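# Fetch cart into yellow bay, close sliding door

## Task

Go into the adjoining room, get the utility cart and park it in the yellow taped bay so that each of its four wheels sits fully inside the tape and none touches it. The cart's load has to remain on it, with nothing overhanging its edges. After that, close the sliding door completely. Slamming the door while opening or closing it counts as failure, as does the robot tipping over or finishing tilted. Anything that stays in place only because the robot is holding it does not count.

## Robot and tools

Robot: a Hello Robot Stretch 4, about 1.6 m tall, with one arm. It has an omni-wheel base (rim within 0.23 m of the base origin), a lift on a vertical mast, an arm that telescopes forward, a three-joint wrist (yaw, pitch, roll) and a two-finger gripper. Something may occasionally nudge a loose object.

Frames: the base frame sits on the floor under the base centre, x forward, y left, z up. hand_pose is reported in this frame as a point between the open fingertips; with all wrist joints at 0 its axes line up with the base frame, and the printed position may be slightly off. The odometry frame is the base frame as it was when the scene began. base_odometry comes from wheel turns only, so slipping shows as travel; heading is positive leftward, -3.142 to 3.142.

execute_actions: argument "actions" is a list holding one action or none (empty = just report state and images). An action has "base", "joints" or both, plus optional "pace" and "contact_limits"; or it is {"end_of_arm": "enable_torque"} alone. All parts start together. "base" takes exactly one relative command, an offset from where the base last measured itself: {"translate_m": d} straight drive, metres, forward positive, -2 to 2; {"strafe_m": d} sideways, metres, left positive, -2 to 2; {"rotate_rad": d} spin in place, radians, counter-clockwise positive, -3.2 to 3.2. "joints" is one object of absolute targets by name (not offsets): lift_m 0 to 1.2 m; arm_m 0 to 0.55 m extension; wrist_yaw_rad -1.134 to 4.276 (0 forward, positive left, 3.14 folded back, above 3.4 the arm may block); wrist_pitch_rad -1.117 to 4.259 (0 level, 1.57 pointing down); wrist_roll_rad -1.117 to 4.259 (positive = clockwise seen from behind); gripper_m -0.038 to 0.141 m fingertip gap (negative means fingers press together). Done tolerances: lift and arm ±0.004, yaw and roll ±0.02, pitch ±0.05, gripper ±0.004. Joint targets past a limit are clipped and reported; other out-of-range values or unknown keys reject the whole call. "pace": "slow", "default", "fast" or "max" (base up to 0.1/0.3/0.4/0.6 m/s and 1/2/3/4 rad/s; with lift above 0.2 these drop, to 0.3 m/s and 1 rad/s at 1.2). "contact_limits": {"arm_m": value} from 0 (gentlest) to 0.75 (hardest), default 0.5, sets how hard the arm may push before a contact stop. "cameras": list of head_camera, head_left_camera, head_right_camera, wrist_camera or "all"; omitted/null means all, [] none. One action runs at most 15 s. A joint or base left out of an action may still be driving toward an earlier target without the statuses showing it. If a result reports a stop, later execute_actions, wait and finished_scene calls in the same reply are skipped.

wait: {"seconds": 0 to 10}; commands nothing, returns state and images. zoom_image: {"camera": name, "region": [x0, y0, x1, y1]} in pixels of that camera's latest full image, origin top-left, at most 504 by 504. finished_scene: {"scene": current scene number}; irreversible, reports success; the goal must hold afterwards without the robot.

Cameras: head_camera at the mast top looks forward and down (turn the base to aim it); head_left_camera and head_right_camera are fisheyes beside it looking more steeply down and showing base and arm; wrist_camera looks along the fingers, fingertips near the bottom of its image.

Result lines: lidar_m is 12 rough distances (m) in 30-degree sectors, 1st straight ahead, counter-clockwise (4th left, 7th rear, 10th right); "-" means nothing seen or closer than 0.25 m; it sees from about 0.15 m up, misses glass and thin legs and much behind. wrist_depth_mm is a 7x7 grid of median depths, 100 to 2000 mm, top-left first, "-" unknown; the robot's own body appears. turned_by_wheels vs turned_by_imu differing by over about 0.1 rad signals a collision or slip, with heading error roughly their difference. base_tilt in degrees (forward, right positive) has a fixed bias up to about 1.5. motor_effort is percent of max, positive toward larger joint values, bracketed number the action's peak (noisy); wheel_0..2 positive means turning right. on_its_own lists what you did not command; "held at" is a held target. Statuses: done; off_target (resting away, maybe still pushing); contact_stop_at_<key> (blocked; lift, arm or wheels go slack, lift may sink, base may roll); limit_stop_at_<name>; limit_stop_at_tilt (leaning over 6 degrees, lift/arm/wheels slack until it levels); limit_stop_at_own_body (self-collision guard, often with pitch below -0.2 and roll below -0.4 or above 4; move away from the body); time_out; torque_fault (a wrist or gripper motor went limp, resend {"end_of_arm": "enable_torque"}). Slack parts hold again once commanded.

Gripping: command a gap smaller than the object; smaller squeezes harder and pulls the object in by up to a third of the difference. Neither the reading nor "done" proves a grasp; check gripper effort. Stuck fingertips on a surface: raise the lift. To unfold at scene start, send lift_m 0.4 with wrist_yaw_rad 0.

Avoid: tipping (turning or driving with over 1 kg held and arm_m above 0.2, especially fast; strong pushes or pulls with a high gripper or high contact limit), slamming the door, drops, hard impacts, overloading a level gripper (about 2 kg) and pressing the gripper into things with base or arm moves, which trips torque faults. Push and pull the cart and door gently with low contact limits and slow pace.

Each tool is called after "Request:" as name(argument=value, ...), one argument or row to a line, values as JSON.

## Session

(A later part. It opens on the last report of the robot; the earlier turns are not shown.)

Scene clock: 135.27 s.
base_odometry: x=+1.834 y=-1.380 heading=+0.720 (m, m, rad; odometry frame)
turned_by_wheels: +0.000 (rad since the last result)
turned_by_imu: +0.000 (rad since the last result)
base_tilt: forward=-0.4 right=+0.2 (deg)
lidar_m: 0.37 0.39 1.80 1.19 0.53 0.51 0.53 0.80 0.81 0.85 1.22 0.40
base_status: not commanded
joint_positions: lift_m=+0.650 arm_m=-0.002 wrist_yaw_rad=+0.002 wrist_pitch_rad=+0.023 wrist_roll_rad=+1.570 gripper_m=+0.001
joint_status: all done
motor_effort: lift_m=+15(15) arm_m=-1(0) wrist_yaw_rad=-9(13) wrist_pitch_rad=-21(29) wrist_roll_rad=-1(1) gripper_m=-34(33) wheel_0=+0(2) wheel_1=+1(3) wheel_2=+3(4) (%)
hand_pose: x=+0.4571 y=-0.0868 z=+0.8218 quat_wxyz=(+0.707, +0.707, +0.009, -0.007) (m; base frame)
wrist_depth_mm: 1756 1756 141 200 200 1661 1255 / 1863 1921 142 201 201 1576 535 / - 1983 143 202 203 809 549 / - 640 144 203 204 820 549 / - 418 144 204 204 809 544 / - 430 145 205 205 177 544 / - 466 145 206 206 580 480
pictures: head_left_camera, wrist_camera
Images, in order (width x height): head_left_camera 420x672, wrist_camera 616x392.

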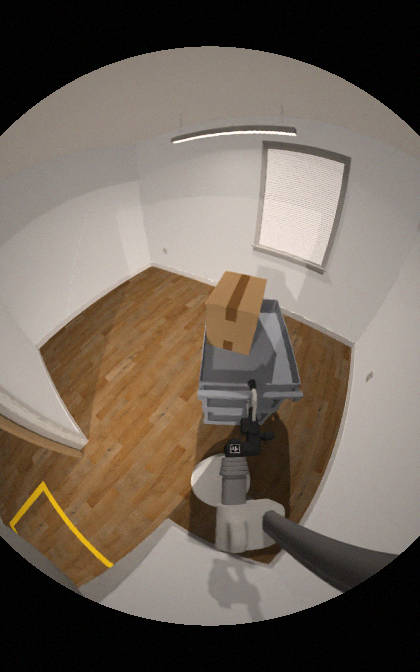

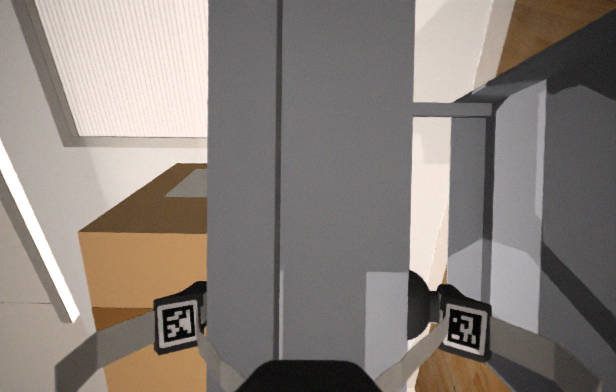

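Request:
execute_actions(
  actions=[
    {"base":{"strafe_m":0.25},"pace":"slow"},
  ],
  cameras=[],
)

Request:
execute_actions(
  actions=[
    {"base":{"rotate_rad":-0.3},"pace":"slow"},
  ],
  cameras=[],
)

Request:
execute_actions(
  actions=[
    {"base":{"strafe_m":0.3},"pace":"slow"},
  ],
  cameras=[],
)

Request:
execute_actions(
  actions=[
    {"base":{"rotate_rad":-0.3},"pace":"slow"},
  ],
  cameras=["head_left_camera","head_right_camera"],
)

Scene clock: 153.47 s.
base_odometry: x=+1.669 y=-1.192 heading=+0.720 (m, m, rad; odometry frame)
turned_by_wheels: -0.001 (rad since the last result)
turned_by_imu: -0.005 (rad since the last result)
base_tilt: forward=-0.4 right=+0.3 (deg)
lidar_m: 0.40 2.79 1.35 0.96 2.60 0.40 0.40 0.59 1.02 1.08 1.51 0.38
base_status: done
joint_positions: lift_m=+0.650 arm_m=-0.002 wrist_yaw_rad=-0.009 wrist_pitch_rad=+0.022 wrist_roll_rad=+1.568 gripper_m=+0.001
joint_status: not commanded
on_its_own: wrist_yaw_rad is at rest, and its effort (+24) is outside its rest range (-13 to +13)
motor_effort: lift_m=+15(15) arm_m=-1(0) wrist_yaw_rad=+24(36) wrist_pitch_rad=-18(21) wrist_roll_rad=+6(6) gripper_m=-30(34) wheel_0=-5(10) wheel_1=+2(3) wheel_2=-3(4) (%)
hand_pose: x=+0.4561 y=-0.0900 z=+0.8223 quat_wxyz=(+0.708, +0.706, +0.004, -0.011) (m; base frame)
wrist_depth_mm: 1863 1863 101 154 154 707 564 / - 574 105 163 162 741 554 / - 413 112 173 172 788 549 / - 430 119 184 183 778 549 / - 500 129 196 199 732 554 / - - 138 211 208 176 508 / - - 145 221 220 1661 144
pictures: none
No camera images: the call's "cameras" was empty. Leave "cameras" out to get every camera's image.

Scene clock: 154.83 s.
base_odometry: x=+1.669 y=-1.192 heading=+0.421 (m, m, rad; odometry frame)
turned_by_wheels: -0.299 (rad since the last result)
turned_by_imu: -0.300 (rad since the last result)
base_tilt: forward=-0.3 right=+0.2 (deg)
lidar_m: 0.37 0.39 2.71 0.95 0.96 2.53 0.39 0.46 0.82 1.02 1.21 0.42
base_status: done
joint_positions: lift_m=+0.650 arm_m=-0.002 wrist_yaw_rad=+0.005 wrist_pitch_rad=+0.023 wrist_roll_rad=+1.571 gripper_m=+0.001
joint_status: not commanded
on_its_own: wrist_yaw_rad is at rest, and its effort (-18) is outside its rest range (-13 to +13)
motor_effort: lift_m=+15(15) arm_m=-1(1) wrist_yaw_rad=-18(43) wrist_pitch_rad=-21(23) wrist_roll_rad=-2(6) gripper_m=-34(31) wheel_0=+5(10) wheel_1=+4(5) wheel_2=+4(12) (%)
hand_pose: x=+0.4574 y=-0.0858 z=+0.8218 quat_wxyz=(+0.707, +0.707, +0.010, -0.006) (m; base frame)
wrist_depth_mm: 1863 1863 1863 223 224 1863 1336 / 1983 1921 161 221 223 1921 517 / - - 160 220 220 788 549 / - - 159 218 218 809 554 / - 430 158 216 217 809 549 / - 436 156 215 214 201 549 / - 452 155 213 213 621 480
pictures: none
No camera images: the call's "cameras" was empty. Leave "cameras" out to get every camera's image.

Scene clock: 158.97 s.
base_odometry: x=+1.547 y=-0.919 heading=+0.420 (m, m, rad; odometry frame)
turned_by_wheels: +0.000 (rad since the last result)
turned_by_imu: -0.004 (rad since the last result)
base_tilt: forward=-0.4 right=+0.2 (deg)
lidar_m: 0.42 2.63 2.43 0.67 0.67 2.45 2.45 0.47 0.65 1.31 1.52 0.39
base_status: done
joint_positions: lift_m=+0.650 arm_m=-0.002 wrist_yaw_rad=-0.007 wrist_pitch_rad=+0.022 wrist_roll_rad=+1.570 gripper_m=+0.001
joint_status: not commanded
on_its_own: wrist_yaw_rad is at rest, and its effort (+18) is outside its rest range (-13 to +13)
motor_effort: lift_m=+15(15) arm_m=-1(1) wrist_yaw_rad=+18(31) wrist_pitch_rad=-17(22) wrist_roll_rad=+0(2) gripper_m=-33(31) wheel_0=-4(10) wheel_1=+2(5) wheel_2=-3(2) (%)
hand_pose: x=+0.4563 y=-0.0894 z=+0.8222 quat_wxyz=(+0.707, +0.707, +0.005, -0.010) (m; base frame)
wrist_depth_mm: 1983 1983 107 162 161 723 554 / 1983 591 113 171 171 759 549 / - 421 121 181 182 798 554 / - 439 130 193 195 768 549 / - 517 140 207 210 732 549 / - - 152 223 216 530 512 / - - 165 189 236 1618 445
pictures: none
No camera images: the call's "cameras" was empty. Leave "cameras" out to get every camera's image.

Scene clock: 160.33 s.
base_odometry: x=+1.547 y=-0.918 heading=+0.121 (m, m, rad; odometry frame)
turned_by_wheels: -0.299 (rad since the last result)
turned_by_imu: -0.300 (rad since the last result)
base_tilt: forward=-0.4 right=+0.2 (deg)
lidar_m: 0.38 0.39 2.53 1.43 0.64 0.71 2.45 0.53 0.49 1.12 1.34 0.43
base_status: done
joint_positions: lift_m=+0.650 arm_m=-0.002 wrist_yaw_rad=+0.005 wrist_pitch_rad=+0.022 wrist_roll_rad=+1.570 gripper_m=+0.001
joint_status: not commanded
on_its_own: wrist_yaw_rad is at rest, and its effort (-17) is outside its rest range (-13 to +13)
motor_effort: lift_m=+15(15) arm_m=-1(1) wrist_yaw_rad=-17(43) wrist_pitch_rad=-18(21) wrist_roll_rad=-1(0) gripper_m=-34(34) wheel_0=+5(10) wheel_1=+3(11) wheel_2=+4(14) (%)
hand_pose: x=+0.4573 y=-0.0860 z=+0.8220 quat_wxyz=(+0.707, +0.707, +0.010, -0.006) (m; base frame)
wrist_depth_mm: - - - 233 235 1983 1336 / - - - 230 231 1921 512 / - - - 228 229 768 544 / - - 544 225 228 820 549 / - 433 165 224 224 809 544 / - 442 164 223 221 661 544 / - 462 162 220 220 634 480
pictures: head_left_camera, head_right_camera
Images, in order (width x height): head_left_camera 420x672, head_right_camera 420x672.

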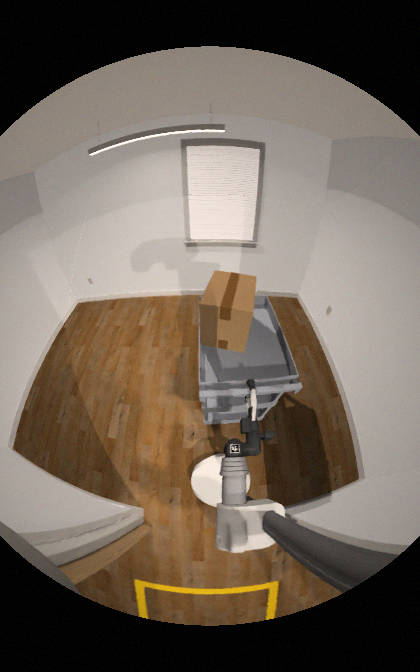

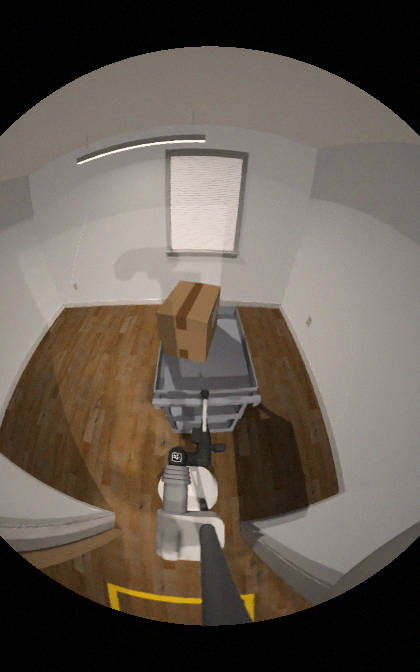

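Request:
execute_actions(
  actions=[
    {"base":{"strafe_m":0.1},"pace":"slow"},
  ],
  cameras=[],
)

Request:
execute_actions(
  actions=[
    {"base":{"translate_m":-0.5},"pace":"slow"},
  ],
  cameras=["head_left_camera","head_right_camera"],
)

Scene clock: 168.07 s.
base_odometry: x=+1.535 y=-0.819 heading=+0.121 (m, m, rad; odometry frame)
turned_by_wheels: -0.001 (rad since the last result)
turned_by_imu: -0.003 (rad since the last result)
base_tilt: forward=-0.4 right=+0.1 (deg)
lidar_m: 0.38 0.42 2.44 1.46 0.57 0.61 2.45 2.27 0.57 1.11 1.43 0.42
base_status: done
joint_positions: lift_m=+0.650 arm_m=-0.002 wrist_yaw_rad=-0.009 wrist_pitch_rad=+0.022 wrist_roll_rad=+1.570 gripper_m=+0.001
joint_status: not commanded
on_its_own: wrist_yaw_rad is at rest, and its effort (+23) is outside its rest range (-13 to +13)
motor_effort: lift_m=+15(15) arm_m=-1(1) wrist_yaw_rad=+23(29) wrist_pitch_rad=-19(20) wrist_roll_rad=-1(1) gripper_m=-32(35) wheel_0=-4(10) wheel_1=+1(8) wheel_2=-3(3) (%)
hand_pose: x=+0.4561 y=-0.0900 z=+0.8220 quat_wxyz=(+0.707, +0.707, +0.005, -0.011) (m; base frame)
wrist_depth_mm: - - 156 213 213 1921 508 / - - 157 215 216 788 549 / - - 158 217 216 820 549 / - 549 160 219 220 820 549 / - 439 161 221 222 809 544 / - 459 163 223 222 654 544 / - 496 164 224 224 591 484
pictures: none
No camera images: the call's "cameras" was empty. Leave "cameras" out to get every camera's image.

Scene clock: 174.37 s.
base_odometry: x=+1.039 y=-0.880 heading=+0.122 (m, m, rad; odometry frame)
turned_by_wheels: +0.001 (rad since the last result)
turned_by_imu: +0.004 (rad since the last result)
base_tilt: forward=-0.4 right=+0.2 (deg)
lidar_m: 0.41 0.42 0.47 0.38 2.38 2.07 1.96 2.04 1.50 0.47 0.48 0.43
base_status: done
joint_positions: lift_m=+0.650 arm_m=-0.002 wrist_yaw_rad=+0.009 wrist_pitch_rad=+0.001 wrist_roll_rad=+1.570 gripper_m=+0.000
joint_status: not commanded
on_its_own: wrist_yaw_rad is at rest, and its effort (-28) is outside its rest range (-13 to +13); wrist_pitch_rad is at rest, and its effort (+44) is outside its rest range (-23 to +23)
motor_effort: lift_m=+14(15) arm_m=-2(2) wrist_yaw_rad=-28(31) wrist_pitch_rad=+44(44) wrist_roll_rad=-1(0) gripper_m=-12(36) wheel_0=+4(6) wheel_1=-2(6) wheel_2=+7(18) (%)
hand_pose: x=+0.4579 y=-0.0848 z=+0.8283 quat_wxyz=(+0.707, +0.707, +0.003, +0.003) (m; base frame)
wrist_depth_mm: - - - 163 218 - 1336 / - - - 165 221 809 580 / - - - 168 224 820 591 / - - 508 177 228 820 597 / - 473 455 186 230 842 585 / - - 184 189 231 820 585 / - 530 521 175 236 1618 544
pictures: head_left_camera, head_right_camera
Images, in order (width x height): head_left_camera 420x672, head_right_camera 420x672.

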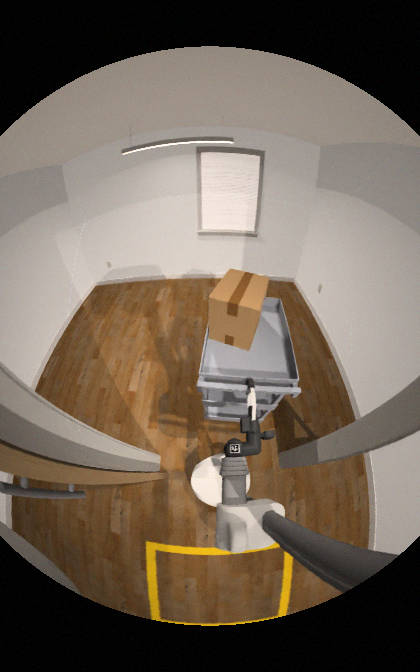

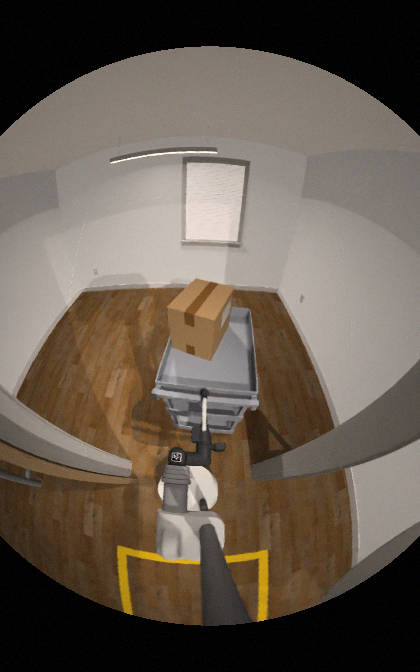

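Request:
execute_actions(
  actions=[
    {"base":{"translate_m":-0.45},"pace":"slow"},
  ],
  cameras=["head_camera","head_left_camera"],
)

Scene clock: 185.87 s.
base_odometry: x=+0.592 y=-0.934 heading=+0.122 (m, m, rad; odometry frame)
turned_by_wheels: +0.001 (rad since the last result)
turned_by_imu: +0.003 (rad since the last result)
base_tilt: forward=-0.3 right=+0.2 (deg)
lidar_m: 0.40 0.42 0.56 1.74 2.20 1.58 1.51 1.58 1.50 1.43 0.71 0.44
base_status: done
joint_positions: lift_m=+0.650 arm_m=-0.002 wrist_yaw_rad=+0.009 wrist_pitch_rad=+0.001 wrist_roll_rad=+1.570 gripper_m=+0.000
joint_status: not commanded
on_its_own: wrist_yaw_rad is at rest, and its effort (-29) is outside its rest range (-13 to +13); wrist_pitch_rad is at rest, and its effort (+45) is outside its rest range (-23 to +23)
motor_effort: lift_m=+14(14) arm_m=-2(2) wrist_yaw_rad=-29(31) wrist_pitch_rad=+45(44) wrist_roll_rad=-1(1) gripper_m=-15(17) wheel_0=+2(3) wheel_1=-2(6) wheel_2=+7(12) (%)
hand_pose: x=+0.4579 y=-0.0848 z=+0.8283 quat_wxyz=(+0.707, +0.707, +0.003, +0.003) (m; base frame)
wrist_depth_mm: - - - 165 220 - 1366 / - - - 167 223 820 580 / - - - 169 225 820 591 / - - 525 174 228 831 591 / - 466 455 183 230 831 585 / - 504 183 189 231 831 585 / - 521 512 175 236 1708 559
pictures: head_camera, head_left_camera
Images, in order (width x height): head_camera 420x560, head_left_camera 420x672.

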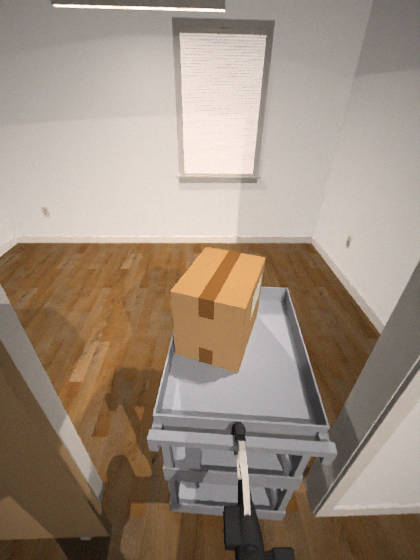

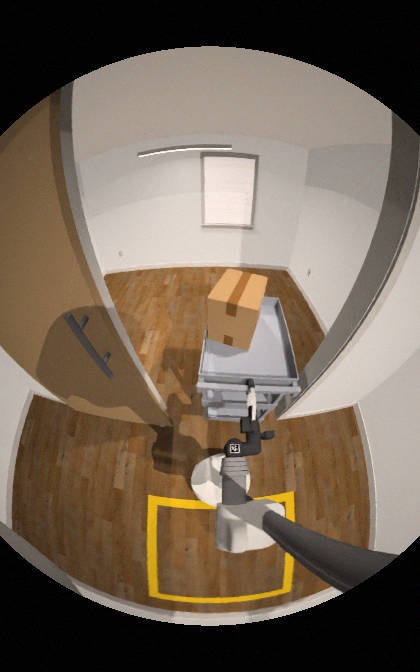

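Request:
execute_actions(
  actions=[
    {"base":{"strafe_m":0.05},"pace":"slow"},
  ],
  cameras=[],
)

Request:
execute_actions(
  actions=[
    {"base":{"translate_m":-0.5},"pace":"slow"},
  ],
  cameras=["head_camera"],
)

Request:
execute_actions(
  actions=[
    {"base":{"translate_m":-0.73},"pace":"slow"},
  ],
)

Scene clock: 193.63 s.
base_odometry: x=+0.586 y=-0.885 heading=+0.121 (m, m, rad; odometry frame)
turned_by_wheels: -0.001 (rad since the last result)
turned_by_imu: -0.003 (rad since the last result)
base_tilt: forward=-0.4 right=+0.2 (deg)
lidar_m: 0.40 0.46 0.53 1.74 2.20 1.60 1.50 1.56 1.56 1.48 0.72 0.42
base_status: done
joint_positions: lift_m=+0.650 arm_m=-0.002 wrist_yaw_rad=-0.010 wrist_pitch_rad=+0.001 wrist_roll_rad=+1.571 gripper_m=+0.000
joint_status: not commanded
on_its_own: wrist_yaw_rad is at rest, and its effort (+26) is outside its rest range (-13 to +13); wrist_pitch_rad is at rest, and its effort (+43) is outside its rest range (-23 to +23)
motor_effort: lift_m=+14(14) arm_m=-2(2) wrist_yaw_rad=+26(28) wrist_pitch_rad=+43(45) wrist_roll_rad=-2(3) gripper_m=-12(16) wheel_0=-7(13) wheel_1=+1(7) wheel_2=-2(6) (%)
hand_pose: x=+0.4563 y=-0.0902 z=+0.8282 quat_wxyz=(+0.707, +0.707, -0.003, -0.004) (m; base frame)
wrist_depth_mm: - - - 163 216 - 1255 / - - - 171 220 788 585 / - - - 178 223 820 591 / - - 492 187 226 831 591 / - 473 455 206 229 842 585 / - - 184 189 231 820 580 / - 530 521 174 235 1808 539
pictures: none
No camera images: the call's "cameras" was empty. Leave "cameras" out to get every camera's image.

Scene clock: 199.90 s.
base_odometry: x=+0.090 y=-0.946 heading=+0.122 (m, m, rad; odometry frame)
turned_by_wheels: +0.001 (rad since the last result)
turned_by_imu: +0.003 (rad since the last result)
base_tilt: forward=-0.4 right=+0.3 (deg)
lidar_m: 0.41 0.44 1.30 2.21 1.48 1.07 1.00 1.05 1.43 1.50 1.44 0.42
base_status: done
joint_positions: lift_m=+0.650 arm_m=-0.002 wrist_yaw_rad=+0.009 wrist_pitch_rad=+0.001 wrist_roll_rad=+1.570 gripper_m=+0.000
joint_status: not commanded
on_its_own: wrist_yaw_rad is at rest, and its effort (-27) is outside its rest range (-13 to +13); wrist_pitch_rad is at rest, and its effort (+43) is outside its rest range (-23 to +23)
motor_effort: lift_m=+14(14) arm_m=-2(2) wrist_yaw_rad=-27(31) wrist_pitch_rad=+43(41) wrist_roll_rad=+0(2) gripper_m=-12(20) wheel_0=+3(9) wheel_1=-1(2) wheel_2=+7(12) (%)
hand_pose: x=+0.4579 y=-0.0849 z=+0.8283 quat_wxyz=(+0.707, +0.707, +0.003, +0.003) (m; base frame)
wrist_depth_mm: - - - 158 212 1983 580 / - - - 161 216 778 591 / - - 715 168 220 820 591 / - 554 480 177 224 831 585 / - 477 459 186 229 842 585 / - - 183 189 231 820 585 / - - 535 175 237 1756 539
pictures: head_camera
Images, in order (width x height): head_camera 420x560.

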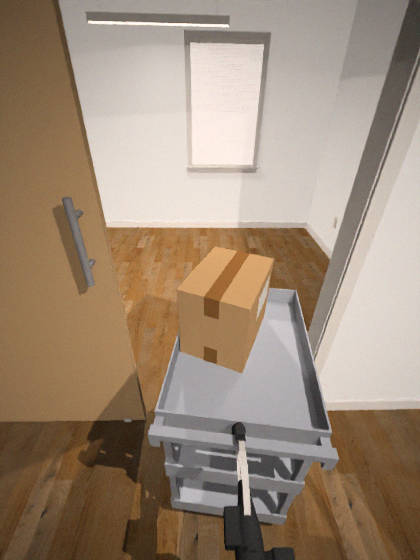

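Scene clock: 208.47 s.
base_odometry: x=-0.634 y=-1.035 heading=+0.123 (m, m, rad; odometry frame)
turned_by_wheels: +0.001 (rad since the last result)
turned_by_imu: +0.005 (rad since the last result)
base_tilt: forward=-0.4 right=+0.1 (deg)
lidar_m: 0.39 0.43 2.29 1.23 0.42 0.29 0.28 0.30 0.43 1.08 1.56 0.43
base_status: done
joint_positions: lift_m=+0.650 arm_m=-0.002 wrist_yaw_rad=+0.009 wrist_pitch_rad=+0.001 wrist_roll_rad=+1.570 gripper_m=+0.000
joint_status: not commanded
on_its_own: wrist_yaw_rad is at rest, and its effort (-28) is outside its rest range (-13 to +13); wrist_pitch_rad is at rest, and its effort (+42) is outside its rest range (-23 to +23)
motor_effort: lift_m=+14(14) arm_m=-2(2) wrist_yaw_rad=-28(32) wrist_pitch_rad=+42(43) wrist_roll_rad=+0(0) gripper_m=-12(16) wheel_0=+3(3) wheel_1=-1(7) wheel_2=+7(13) (%)
hand_pose: x=+0.4579 y=-0.0848 z=+0.8283 quat_wxyz=(+0.707, +0.707, +0.003, +0.003) (m; base frame)
wrist_depth_mm: 1576 1537 1537 163 218 1464 1336 / 1576 1576 1537 165 220 809 580 / - - - 168 224 820 597 / - - 508 177 227 831 591 / - 473 455 186 229 831 585 / 1661 1464 184 189 231 820 585 / 1537 525 517 175 236 1430 544
pictures: head_camera, head_left_camera, head_right_camera, wrist_camera
Images, in order (width x height): head_camera 420x560, head_left_camera 420x672, head_right_camera 420x672, wrist_camera 616x392.

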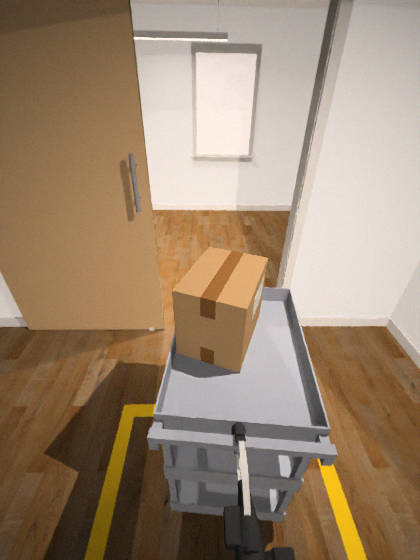

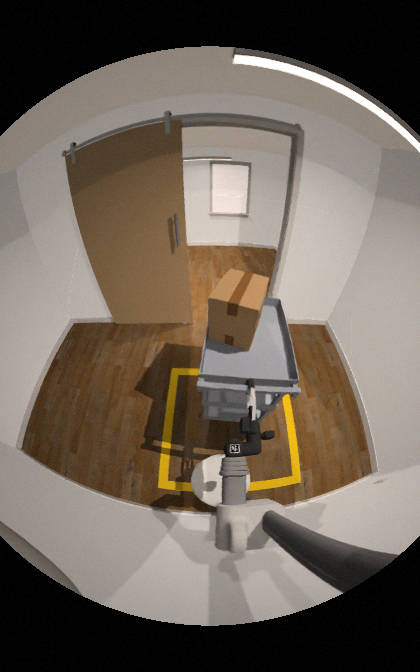

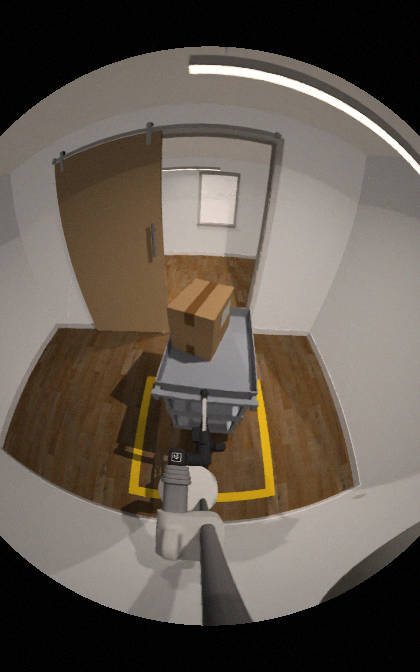

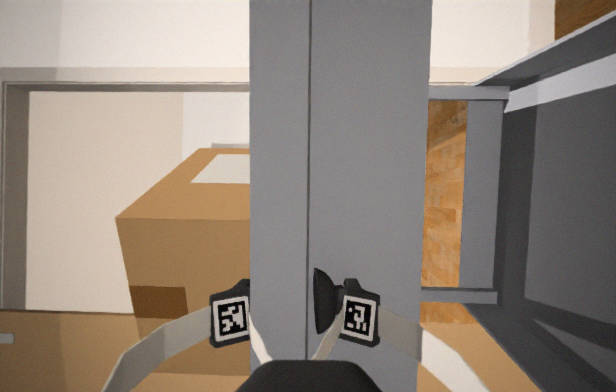

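Request:
execute_actions(
  actions=[
    {"base":{"strafe_m":0.12},"pace":"slow"},
  ],
  cameras=[],
)

Request:
execute_actions(
  actions=[
    {"joints":{"gripper_m":0.12}},
  ],
  cameras=[],
)

Request:
execute_actions(
  actions=[
    {"joints":{"lift_m":0.78}},
  ],
  cameras=[],
)

Request:
execute_actions(
  actions=[
    {"joints":{"wrist_yaw_rad":1.57}},
  ],
  cameras=[],
)

Request:
execute_actions(
  actions=[
    {"base":{"strafe_m":0.75},"joints":{"gripper_m":0,"wrist_roll_rad":0}},
  ],
  cameras=[],
)

Request:
execute_actions(
  actions=[
    {"base":{"translate_m":1.0}},
  ],
  cameras=[],
)

Request:
execute_actions(
  actions=[
    {"base":{"rotate_rad":-1.57}},
  ],
)

Scene clock: 226.17 s.
base_odometry: x=-0.649 y=-0.916 heading=+0.123 (m, m, rad; odometry frame)
turned_by_wheels: +0.000 (rad since the last result)
turned_by_imu: -0.004 (rad since the last result)
base_tilt: forward=-0.4 right=+0.3 (deg)
lidar_m: 0.43 0.48 2.16 1.24 0.41 0.29 0.28 0.30 0.42 1.08 1.70 0.41
base_status: done
joint_positions: lift_m=+0.650 arm_m=-0.002 wrist_yaw_rad=-0.009 wrist_pitch_rad=+0.002 wrist_roll_rad=+1.570 gripper_m=+0.000
joint_status: not commanded
on_its_own: wrist_yaw_rad is at rest, and its effort (+23) is outside its rest range (-13 to +13); wrist_pitch_rad is at rest, and its effort (+43) is outside its rest range (-23 to +23)
motor_effort: lift_m=+14(14) arm_m=-2(2) wrist_yaw_rad=+23(31) wrist_pitch_rad=+43(42) wrist_roll_rad=-1(3) gripper_m=-7(13) wheel_0=-4(12) wheel_1=+3(5) wheel_2=-2(6) (%)
hand_pose: x=+0.4564 y=-0.0899 z=+0.8280 quat_wxyz=(+0.707, +0.707, -0.002, -0.004) (m; base frame)
wrist_depth_mm: 1618 1576 1576 197 198 778 580 / 1661 - 1537 203 204 788 591 / - - 521 210 211 809 585 / - 459 439 217 219 831 580 / - 504 473 224 226 831 580 / 1499 1464 183 189 230 1430 569 / 1499 1464 1464 174 242 1464 517
pictures: none
No camera images: the call's "cameras" was empty. Leave "cameras" out to get every camera's image.

Scene clock: 228.23 s.
base_odometry: x=-0.649 y=-0.916 heading=+0.123 (m, m, rad; odometry frame)
turned_by_wheels: +0.000 (rad since the last result)
turned_by_imu: +0.000 (rad since the last result)
base_tilt: forward=-0.4 right=+0.3 (deg)
lidar_m: 0.41 0.48 2.17 1.23 0.41 0.29 0.28 0.29 0.42 1.09 1.69 0.41
base_status: not commanded
joint_positions: lift_m=+0.650 arm_m=-0.002 wrist_yaw_rad=-0.001 wrist_pitch_rad=+0.014 wrist_roll_rad=+1.570 gripper_m=+0.120
joint_status: all done
motor_effort: lift_m=+14(14) arm_m=-2(2) wrist_yaw_rad=+1(24) wrist_pitch_rad=+7(40) wrist_roll_rad=-1(1) gripper_m=+0(10) wheel_0=-1(4) wheel_1=+3(3) wheel_2=-2(2) (%)
hand_pose: x=+0.4570 y=-0.0877 z=+0.8246 quat_wxyz=(+0.707, +0.707, +0.004, -0.005) (m; base frame)
wrist_depth_mm: 1537 1537 1537 204 205 750 554 / - - 676 211 213 788 569 / - - 484 218 221 820 564 / - 455 439 226 229 842 559 / - 512 480 236 239 788 559 / 1464 1464 186 243 194 1430 554 / 1499 1464 1464 149 258 1430 504
pictures: none
No camera images: the call's "cameras" was empty. Leave "cameras" out to get every camera's image.

Scene clock: 231.90 s.
torque_fault: wrist_pitch_rad switched itself off since the last result.
base_odometry: x=-0.649 y=-0.916 heading=+0.123 (m, m, rad; odometry frame)
turned_by_wheels: +0.000 (rad since the last result)
turned_by_imu: -0.001 (rad since the last result)
base_tilt: forward=-0.4 right=+0.1 (deg)
lidar_m: 0.41 0.48 2.17 1.25 0.42 0.30 0.28 0.29 0.41 1.09 1.68 0.41
base_status: not commanded
joint_positions: lift_m=+0.767 arm_m=-0.002 wrist_yaw_rad=+0.000 wrist_pitch_rad=+0.536 wrist_roll_rad=+1.570 gripper_m=+0.120
joint_status: lift_m contact_stop (moved +0.116 of +0.130)
on_its_own: lift_m is slack since a contact_stop (your +0.780 is given up); wrist_pitch_rad is off since a torque_fault, until you send "end_of_arm": "enable_torque" (its first target +0.016 is given up)
motor_effort: lift_m=+18(32) arm_m=-2(2) wrist_yaw_rad=-3(1) wrist_pitch_rad=-2(100) wrist_roll_rad=-1(2) gripper_m=-3(12) wheel_0=+0(1) wheel_1=+2(3) wheel_2=+0(2) (%)
hand_pose: x=+0.4167 y=-0.0874 z=+0.7975 quat_wxyz=(+0.682, +0.682, +0.187, -0.187) (m; base frame)
wrist_depth_mm: 1308 741 173 239 759 466 355 / 564 732 172 249 661 504 382 / 427 484 179 259 661 504 399 / 379 415 186 270 654 504 421 / 407 452 191 282 654 504 683 / 442 466 194 715 603 210 699 / 1182 473 206 143 585 455 609
pictures: none
No camera images: the call's "cameras" was empty. Leave "cameras" out to get every camera's image.

not run: a stop came earlier in this reply.

not run: a stop came earlier in this reply.

not run: a stop came earlier in this reply.

not run: a stop came earlier in this reply.

Lower finger hooked under the handle.

Request:
execute_actions(
  actions=[
    {"joints":{"lift_m":0.66}},
  ],
  cameras=[],
)

Request:
execute_actions(
  actions=[
    {"end_of_arm":"enable_torque"},
  ],
)

Scene clock: 236.77 s.
base_odometry: x=-0.649 y=-0.916 heading=+0.123 (m, m, rad; odometry frame)
turned_by_wheels: +0.000 (rad since the last result)
turned_by_imu: -0.001 (rad since the last result)
base_tilt: forward=-0.5 right=+0.3 (deg)
lidar_m: 0.43 0.49 2.17 1.25 0.42 0.30 0.28 0.30 0.43 1.10 1.69 0.41
base_status: not commanded
joint_positions: lift_m=+0.660 arm_m=-0.002 wrist_yaw_rad=-0.001 wrist_pitch_rad=+0.123 wrist_roll_rad=+1.570 gripper_m=+0.120
joint_status: all done
on_its_own: wrist_pitch_rad is off since a torque_fault, until you send "end_of_arm": "enable_torque" (its first target +0.016 is given up)
motor_effort: lift_m=+12(13) arm_m=-2(2) wrist_yaw_rad=+1(2) wrist_pitch_rad=+1(0) wrist_roll_rad=-1(1) gripper_m=-3(4) wheel_0=+1(1) wheel_1=+2(2) wheel_2=+0(0) (%)
hand_pose: x=+0.4549 y=-0.0877 z=+0.8034 quat_wxyz=(+0.706, +0.706, +0.043, -0.044) (m; base frame)
wrist_depth_mm: 1464 1464 148 206 809 676 488 / - - 154 213 831 683 488 / - 517 159 221 866 683 488 / - 433 165 229 904 668 484 / - 469 173 239 891 676 484 / 1397 496 179 249 253 209 480 / 1397 1397 186 143 1499 544 469
pictures: none
No camera images: the call's "cameras" was empty. Leave "cameras" out to get every camera's image.

Scene clock: 237.07 s.
base_odometry: x=-0.649 y=-0.916 heading=+0.123 (m, m, rad; odometry frame)
turned_by_wheels: +0.000 (rad since the last result)
turned_by_imu: +0.000 (rad since the last result)
base_tilt: forward=-0.5 right=+0.2 (deg)
lidar_m: 0.42 0.48 2.16 1.24 0.43 0.30 0.27 0.30 0.41 1.07 1.70 0.42
base_status: not commanded
joint_positions: lift_m=+0.660 arm_m=-0.002 wrist_yaw_rad=-0.001 wrist_pitch_rad=+0.123 wrist_roll_rad=+1.570 gripper_m=+0.120
joint_status: not commanded
end_of_arm: enable_torque: each motor that was off is on again
on_its_own: wrist_pitch_rad is held at +0.123, not at its first target +0.016, since a torque_fault
motor_effort: lift_m=+12(12) arm_m=-2(2) wrist_yaw_rad=+1(1) wrist_pitch_rad=+1(1) wrist_roll_rad=-1(0) gripper_m=+2(0) wheel_0=+1(1) wheel_1=+2(2) wheel_2=+0(0) (%)
hand_pose: x=+0.4549 y=-0.0877 z=+0.8034 quat_wxyz=(+0.706, +0.706, +0.043, -0.044) (m; base frame)
wrist_depth_mm: 1464 1499 148 206 809 676 488 / - - 153 214 831 676 484 / - 512 159 221 866 683 488 / - 433 165 229 891 683 484 / - 469 173 238 891 676 480 / 1430 492 179 249 253 209 484 / 1366 1397 186 143 1464 544 469
pictures: head_camera, head_left_camera, head_right_camera, wrist_camera
Images, in order (width x height): head_camera 420x560, head_left_camera 420x672, head_right_camera 420x672, wrist_camera 616x392.

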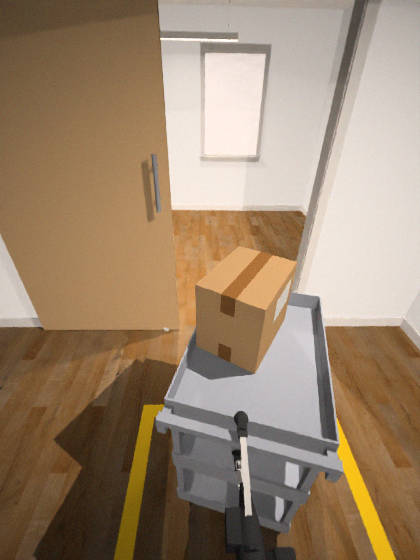

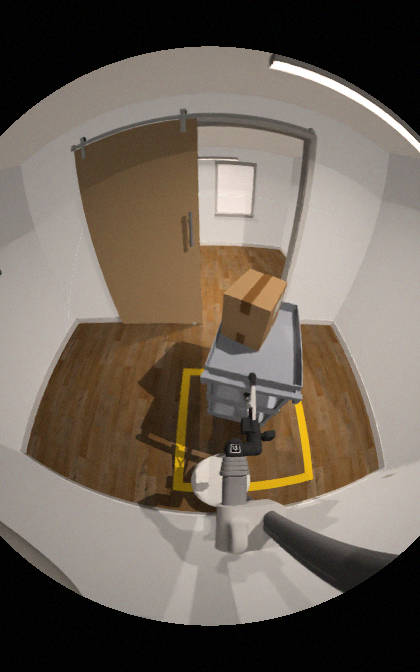

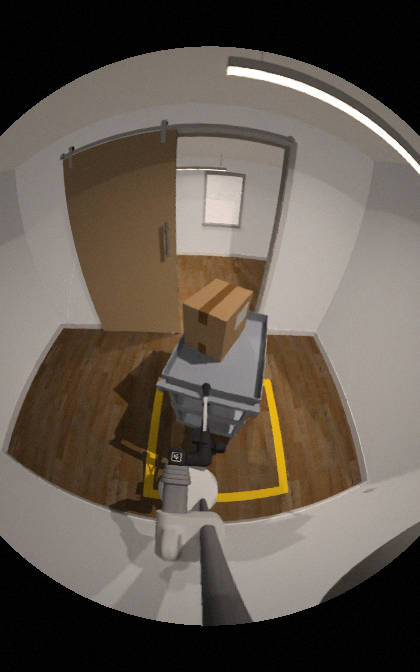

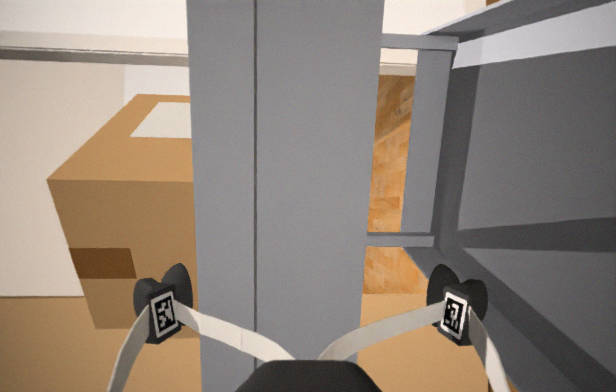

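Request:
execute_actions(
  actions=[
    {"joints":{"wrist_yaw_rad":1.57,"wrist_pitch_rad":0.02}},
  ],
)

Scene clock: 258.83 s.
base_odometry: x=-0.649 y=-0.916 heading=+0.123 (m, m, rad; odometry frame)
turned_by_wheels: +0.000 (rad since the last result)
turned_by_imu: -0.001 (rad since the last result)
base_tilt: forward=-0.4 right=+0.2 (deg)
lidar_m: 0.41 0.50 2.16 1.25 0.43 0.30 0.29 0.30 0.40 1.10 1.69 0.41
base_status: not commanded
joint_positions: lift_m=+0.660 arm_m=-0.002 wrist_yaw_rad=+1.570 wrist_pitch_rad=+0.023 wrist_roll_rad=+1.570 gripper_m=+0.120
joint_status: all done
motor_effort: lift_m=+13(13) arm_m=-2(2) wrist_yaw_rad=-1(2) wrist_pitch_rad=-7(10) wrist_roll_rad=-1(1) gripper_m=+0(3) wheel_0=+1(0) wheel_1=+2(3) wheel_2=+0(0) (%)
hand_pose: x=+0.2564 y=+0.2883 z=+0.8321 quat_wxyz=(+0.506, +0.494, +0.505, +0.494) (m; base frame)
wrist_depth_mm: - - - - - 1983 1336 / - - - - - - 1336 / - - - - - 1983 1336 / - - - - - 1983 1336 / - - - - - 1983 1336 / - - 1921 - - 209 1308 / 1537 1430 1499 148 1537 1464 1308
pictures: head_camera, head_left_camera, head_right_camera, wrist_camera
Images, in order (width x height): head_camera 420x560, head_left_camera 420x672, head_right_camera 420x672, wrist_camera 616x392.

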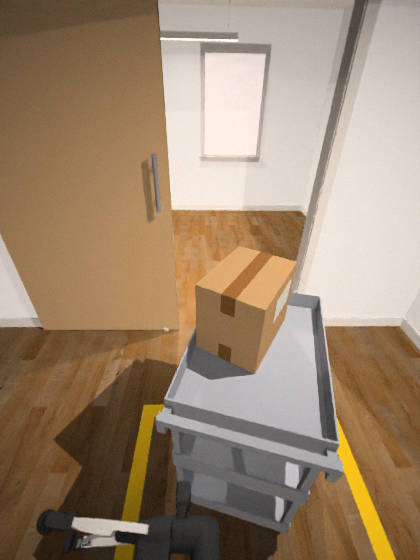

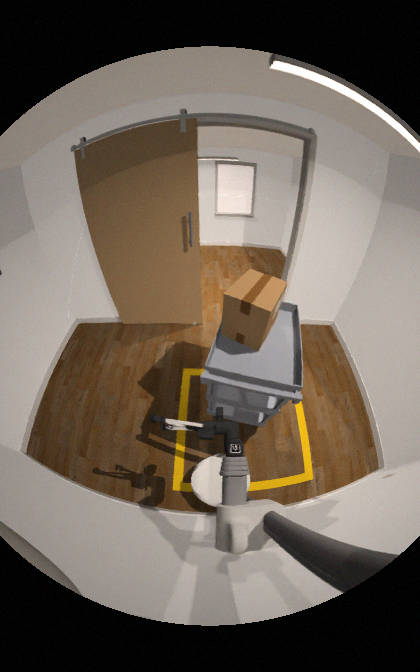

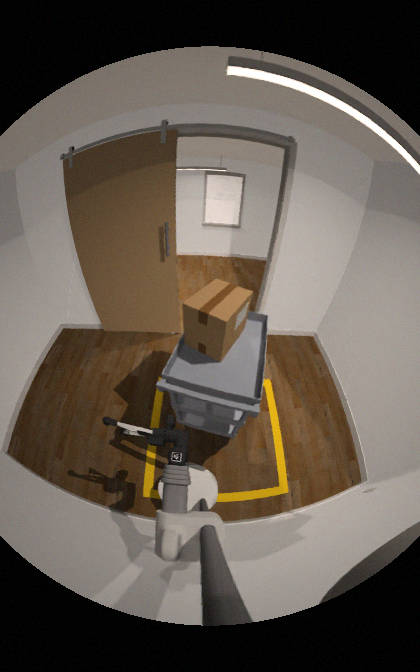

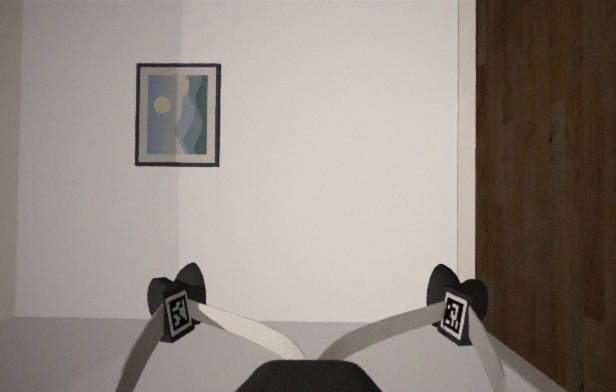

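Request:
execute_actions(
  actions=[
    {"base":{"strafe_m":0.75},"joints":{"gripper_m":0.0,"wrist_roll_rad":0}},
  ],
  cameras=[],
)

Request:
execute_actions(
  actions=[
    {"base":{"translate_m":1.0},"joints":{"wrist_yaw_rad":0}},
  ],
  cameras=[],
)

Request:
execute_actions(
  actions=[
    {"base":{"rotate_rad":-1.57}},
  ],
)

Scene clock: 268.50 s.
base_odometry: x=-0.741 y=-0.172 heading=+0.123 (m, m, rad; odometry frame)
turned_by_wheels: +0.000 (rad since the last result)
turned_by_imu: -0.005 (rad since the last result)
base_tilt: forward=-0.4 right=+0.2 (deg)
lidar_m: 1.63 1.70 1.42 1.30 0.45 0.31 0.30 0.32 0.42 1.15 0.76 0.92
base_status: done
joint_positions: lift_m=+0.660 arm_m=-0.002 wrist_yaw_rad=+1.570 wrist_pitch_rad=+0.023 wrist_roll_rad=+0.000 gripper_m=+0.000
joint_status: all done
motor_effort: lift_m=+13(13) arm_m=-2(2) wrist_yaw_rad=-2(1) wrist_pitch_rad=-10(10) wrist_roll_rad=-1(4) gripper_m=-6(2) wheel_0=+0(8) wheel_1=+1(9) wheel_2=+0(0) (%)
hand_pose: x=+0.2563 y=+0.2883 z=+0.8321 quat_wxyz=(+0.707, -0.008, +0.008, +0.707) (m; base frame)
wrist_depth_mm: 854 1308 1336 1336 1308 1281 1336 / 866 1281 1336 1336 1336 1336 1308 / 866 1308 1336 1336 1366 1336 1336 / 854 1308 1336 1336 1336 1336 1336 / 866 1336 1366 1336 1366 1336 1336 / 866 1336 1336 202 1336 1366 1336 / 866 1138 1336 183 1366 1366 1336
pictures: none
No camera images: the call's "cameras" was empty. Leave "cameras" out to get every camera's image.

Scene clock: 273.30 s.
base_odometry: x=+0.251 y=-0.049 heading=+0.123 (m, m, rad; odometry frame)
turned_by_wheels: +0.000 (rad since the last result)
turned_by_imu: -0.004 (rad since the last result)
base_tilt: forward=-0.4 right=+0.1 (deg)
lidar_m: 0.62 0.66 0.97 1.33 1.39 1.36 1.29 1.35 0.70 0.70 1.58 0.65
base_status: done
joint_positions: lift_m=+0.660 arm_m=-0.002 wrist_yaw_rad=+0.000 wrist_pitch_rad=+0.023 wrist_roll_rad=+0.000 gripper_m=+0.000
joint_status: all done
motor_effort: lift_m=+13(14) arm_m=-2(2) wrist_yaw_rad=-3(6) wrist_pitch_rad=-10(12) wrist_roll_rad=-1(1) gripper_m=-5(6) wheel_0=+0(6) wheel_1=+1(8) wheel_2=+0(11) (%)
hand_pose: x=+0.4571 y=-0.0874 z=+0.8320 quat_wxyz=(+1.000, +0.000, +0.011, +0.000) (m; base frame)
wrist_depth_mm: 418 418 421 421 421 421 421 / 424 421 421 421 424 421 421 / 421 421 421 424 424 424 424 / 424 424 424 424 424 424 421 / 424 427 427 427 424 427 427 / 427 427 424 201 427 427 427 / 427 427 427 183 427 430 427
pictures: none
No camera images: the call's "cameras" was empty. Leave "cameras" out to get every camera's image.

Scene clock: 275.37 s.
base_odometry: x=+0.251 y=-0.049 heading=-1.447 (m, m, rad; odometry frame)
turned_by_wheels: -1.570 (rad since the last result)
turned_by_imu: -1.580 (rad since the last result)
base_tilt: forward=-0.4 right=+0.2 (deg)
lidar_m: 0.71 1.57 0.67 0.63 0.66 0.98 1.37 1.43 1.35 1.29 1.34 0.72
base_status: done
joint_positions: lift_m=+0.660 arm_m=-0.002 wrist_yaw_rad=+0.000 wrist_pitch_rad=+0.023 wrist_roll_rad=+0.000 gripper_m=+0.000
joint_status: not commanded
motor_effort: lift_m=+14(14) arm_m=-2(2) wrist_yaw_rad=-2(3) wrist_pitch_rad=-9(8) wrist_roll_rad=-1(1) gripper_m=-7(7) wheel_0=+0(6) wheel_1=+1(7) wheel_2=+1(8) (%)
hand_pose: x=+0.4571 y=-0.0874 z=+0.8320 quat_wxyz=(+1.000, +0.000, +0.011, +0.000) (m; base frame)
wrist_depth_mm: 1229 1756 - - - - 1863 / 1229 1808 - 554 496 - 1863 / 1229 1756 - 554 496 - 1863 / 1255 1808 640 549 488 - 1756 / 1229 1756 535 500 473 445 421 / 1229 1863 580 201 466 - 820 / 1255 1576 580 183 854 866 1708
pictures: head_camera, head_left_camera, head_right_camera, wrist_camera
Images, in order (width x height): head_camera 420x560, head_left_camera 420x672, head_right_camera 420x672, wrist_camera 616x392.

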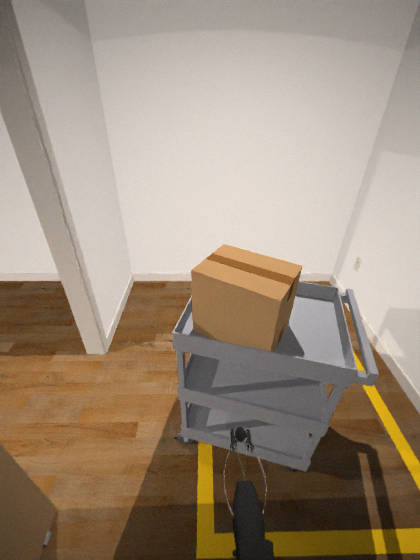

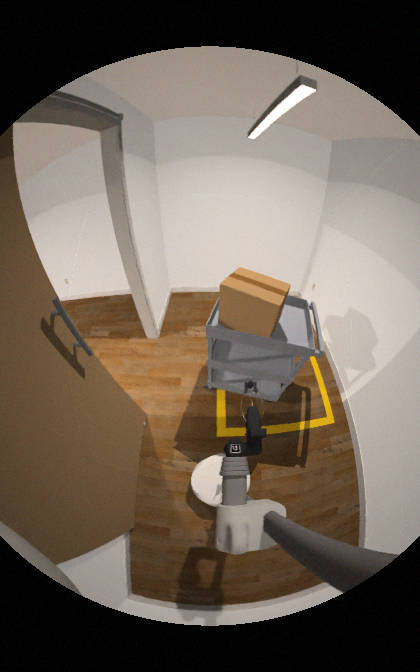

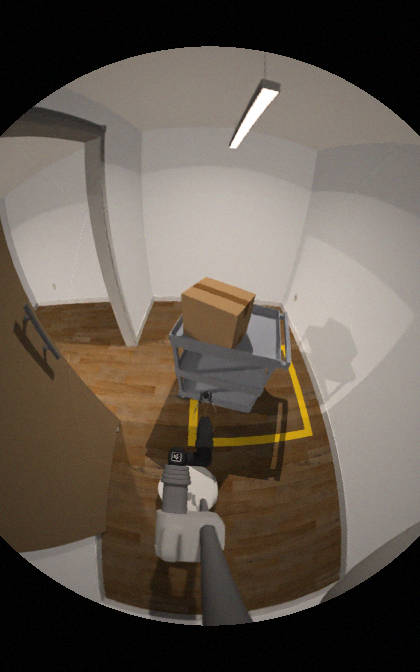

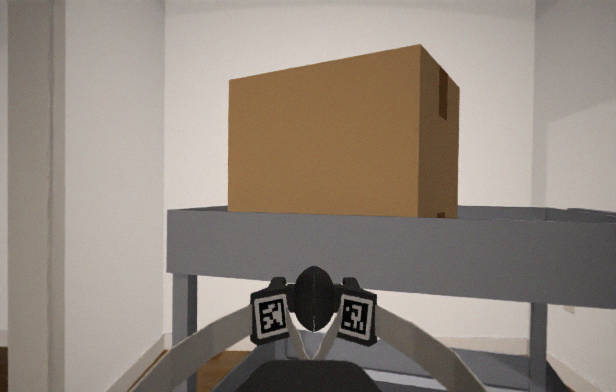

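Request:
execute_actions(
  actions=[
    {"base":{"strafe_m":0.22},"joints":{"lift_m":0.62}},
  ],
  cameras=[],
)

Request:
execute_actions(
  actions=[
    {"joints":{"arm_m":0.36}},
  ],
  cameras=["head_camera","wrist_camera"],
)

Scene clock: 294.03 s.
base_odometry: x=+0.470 y=-0.021 heading=-1.446 (m, m, rad; odometry frame)
turned_by_wheels: +0.000 (rad since the last result)
turned_by_imu: -0.002 (rad since the last result)
base_tilt: forward=-0.3 right=+0.2 (deg)
lidar_m: 0.76 0.58 0.44 0.41 0.43 0.60 1.38 1.43 1.58 1.51 0.90 0.74
base_status: done
joint_positions: lift_m=+0.620 arm_m=-0.002 wrist_yaw_rad=+0.000 wrist_pitch_rad=+0.023 wrist_roll_rad=+0.000 gripper_m=+0.000
joint_status: all done
motor_effort: lift_m=+14(15) arm_m=-2(2) wrist_yaw_rad=-2(3) wrist_pitch_rad=-6(6) wrist_roll_rad=-1(1) gripper_m=-2(6) wheel_0=+1(8) wheel_1=+0(7) wheel_2=+0(0) (%)
hand_pose: x=+0.4571 y=-0.0874 z=+0.7920 quat_wxyz=(+1.000, +0.000, +0.011, +0.000) (m; base frame)
wrist_depth_mm: - 1255 - - - - 508 / - 1281 - - 609 535 492 / - 1308 - - 603 539 492 / - 1308 - - 530 504 473 / - 1308 - - 960 504 480 / - 1308 - 202 976 - - / 1863 1229 1708 183 768 891 854
pictures: none
No camera images: the call's "cameras" was empty. Leave "cameras" out to get every camera's image.

Scene clock: 296.23 s.
base_odometry: x=+0.470 y=-0.021 heading=-1.447 (m, m, rad; odometry frame)
turned_by_wheels: +0.000 (rad since the last result)
turned_by_imu: -0.001 (rad since the last result)
base_tilt: forward=-0.4 right=+0.2 (deg)
lidar_m: 0.80 0.58 0.44 0.40 0.44 0.59 1.37 1.42 1.59 1.51 0.90 0.79
base_status: not commanded
joint_positions: lift_m=+0.620 arm_m=+0.359 wrist_yaw_rad=+0.000 wrist_pitch_rad=+0.022 wrist_roll_rad=+0.000 gripper_m=+0.000
joint_status: all done
motor_effort: lift_m=+14(14) arm_m=+6(12) wrist_yaw_rad=-1(23) wrist_pitch_rad=-9(8) wrist_roll_rad=-2(2) gripper_m=-3(8) wheel_0=+1(4) wheel_1=+1(3) wheel_2=-2(6) (%)
hand_pose: x=+0.8183 y=-0.0875 z=+0.7922 quat_wxyz=(+1.000, +0.000, +0.011, +0.000) (m; base frame)
wrist_depth_mm: 842 1308 1808 1808 1863 281 253 / 854 1308 1808 1808 1808 281 253 / 854 1308 1863 1808 1808 279 253 / 854 1308 1808 1808 220 204 193 / 866 1336 1863 1808 220 204 193 / 866 1336 1863 199 214 205 194 / 866 1182 1708 183 235 1808 1863
pictures: head_camera, wrist_camera
Images, in order (width x height): head_camera 420x560, wrist_camera 616x392.

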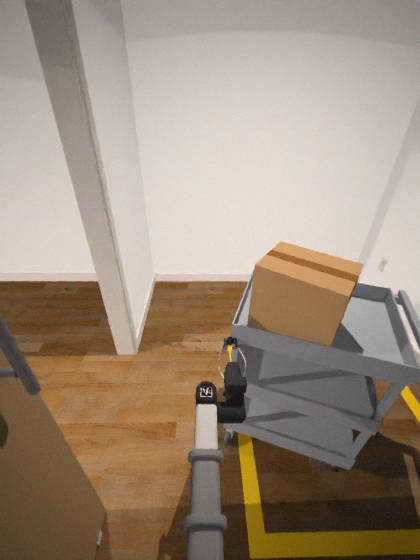

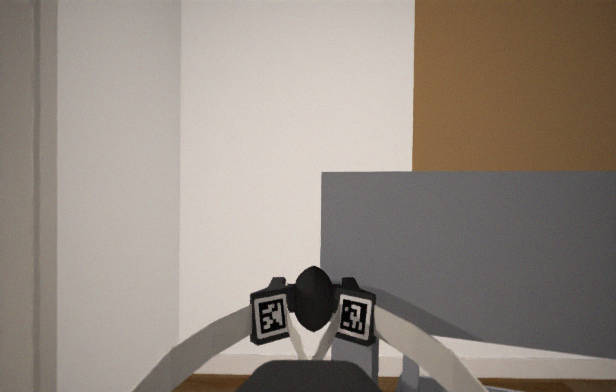

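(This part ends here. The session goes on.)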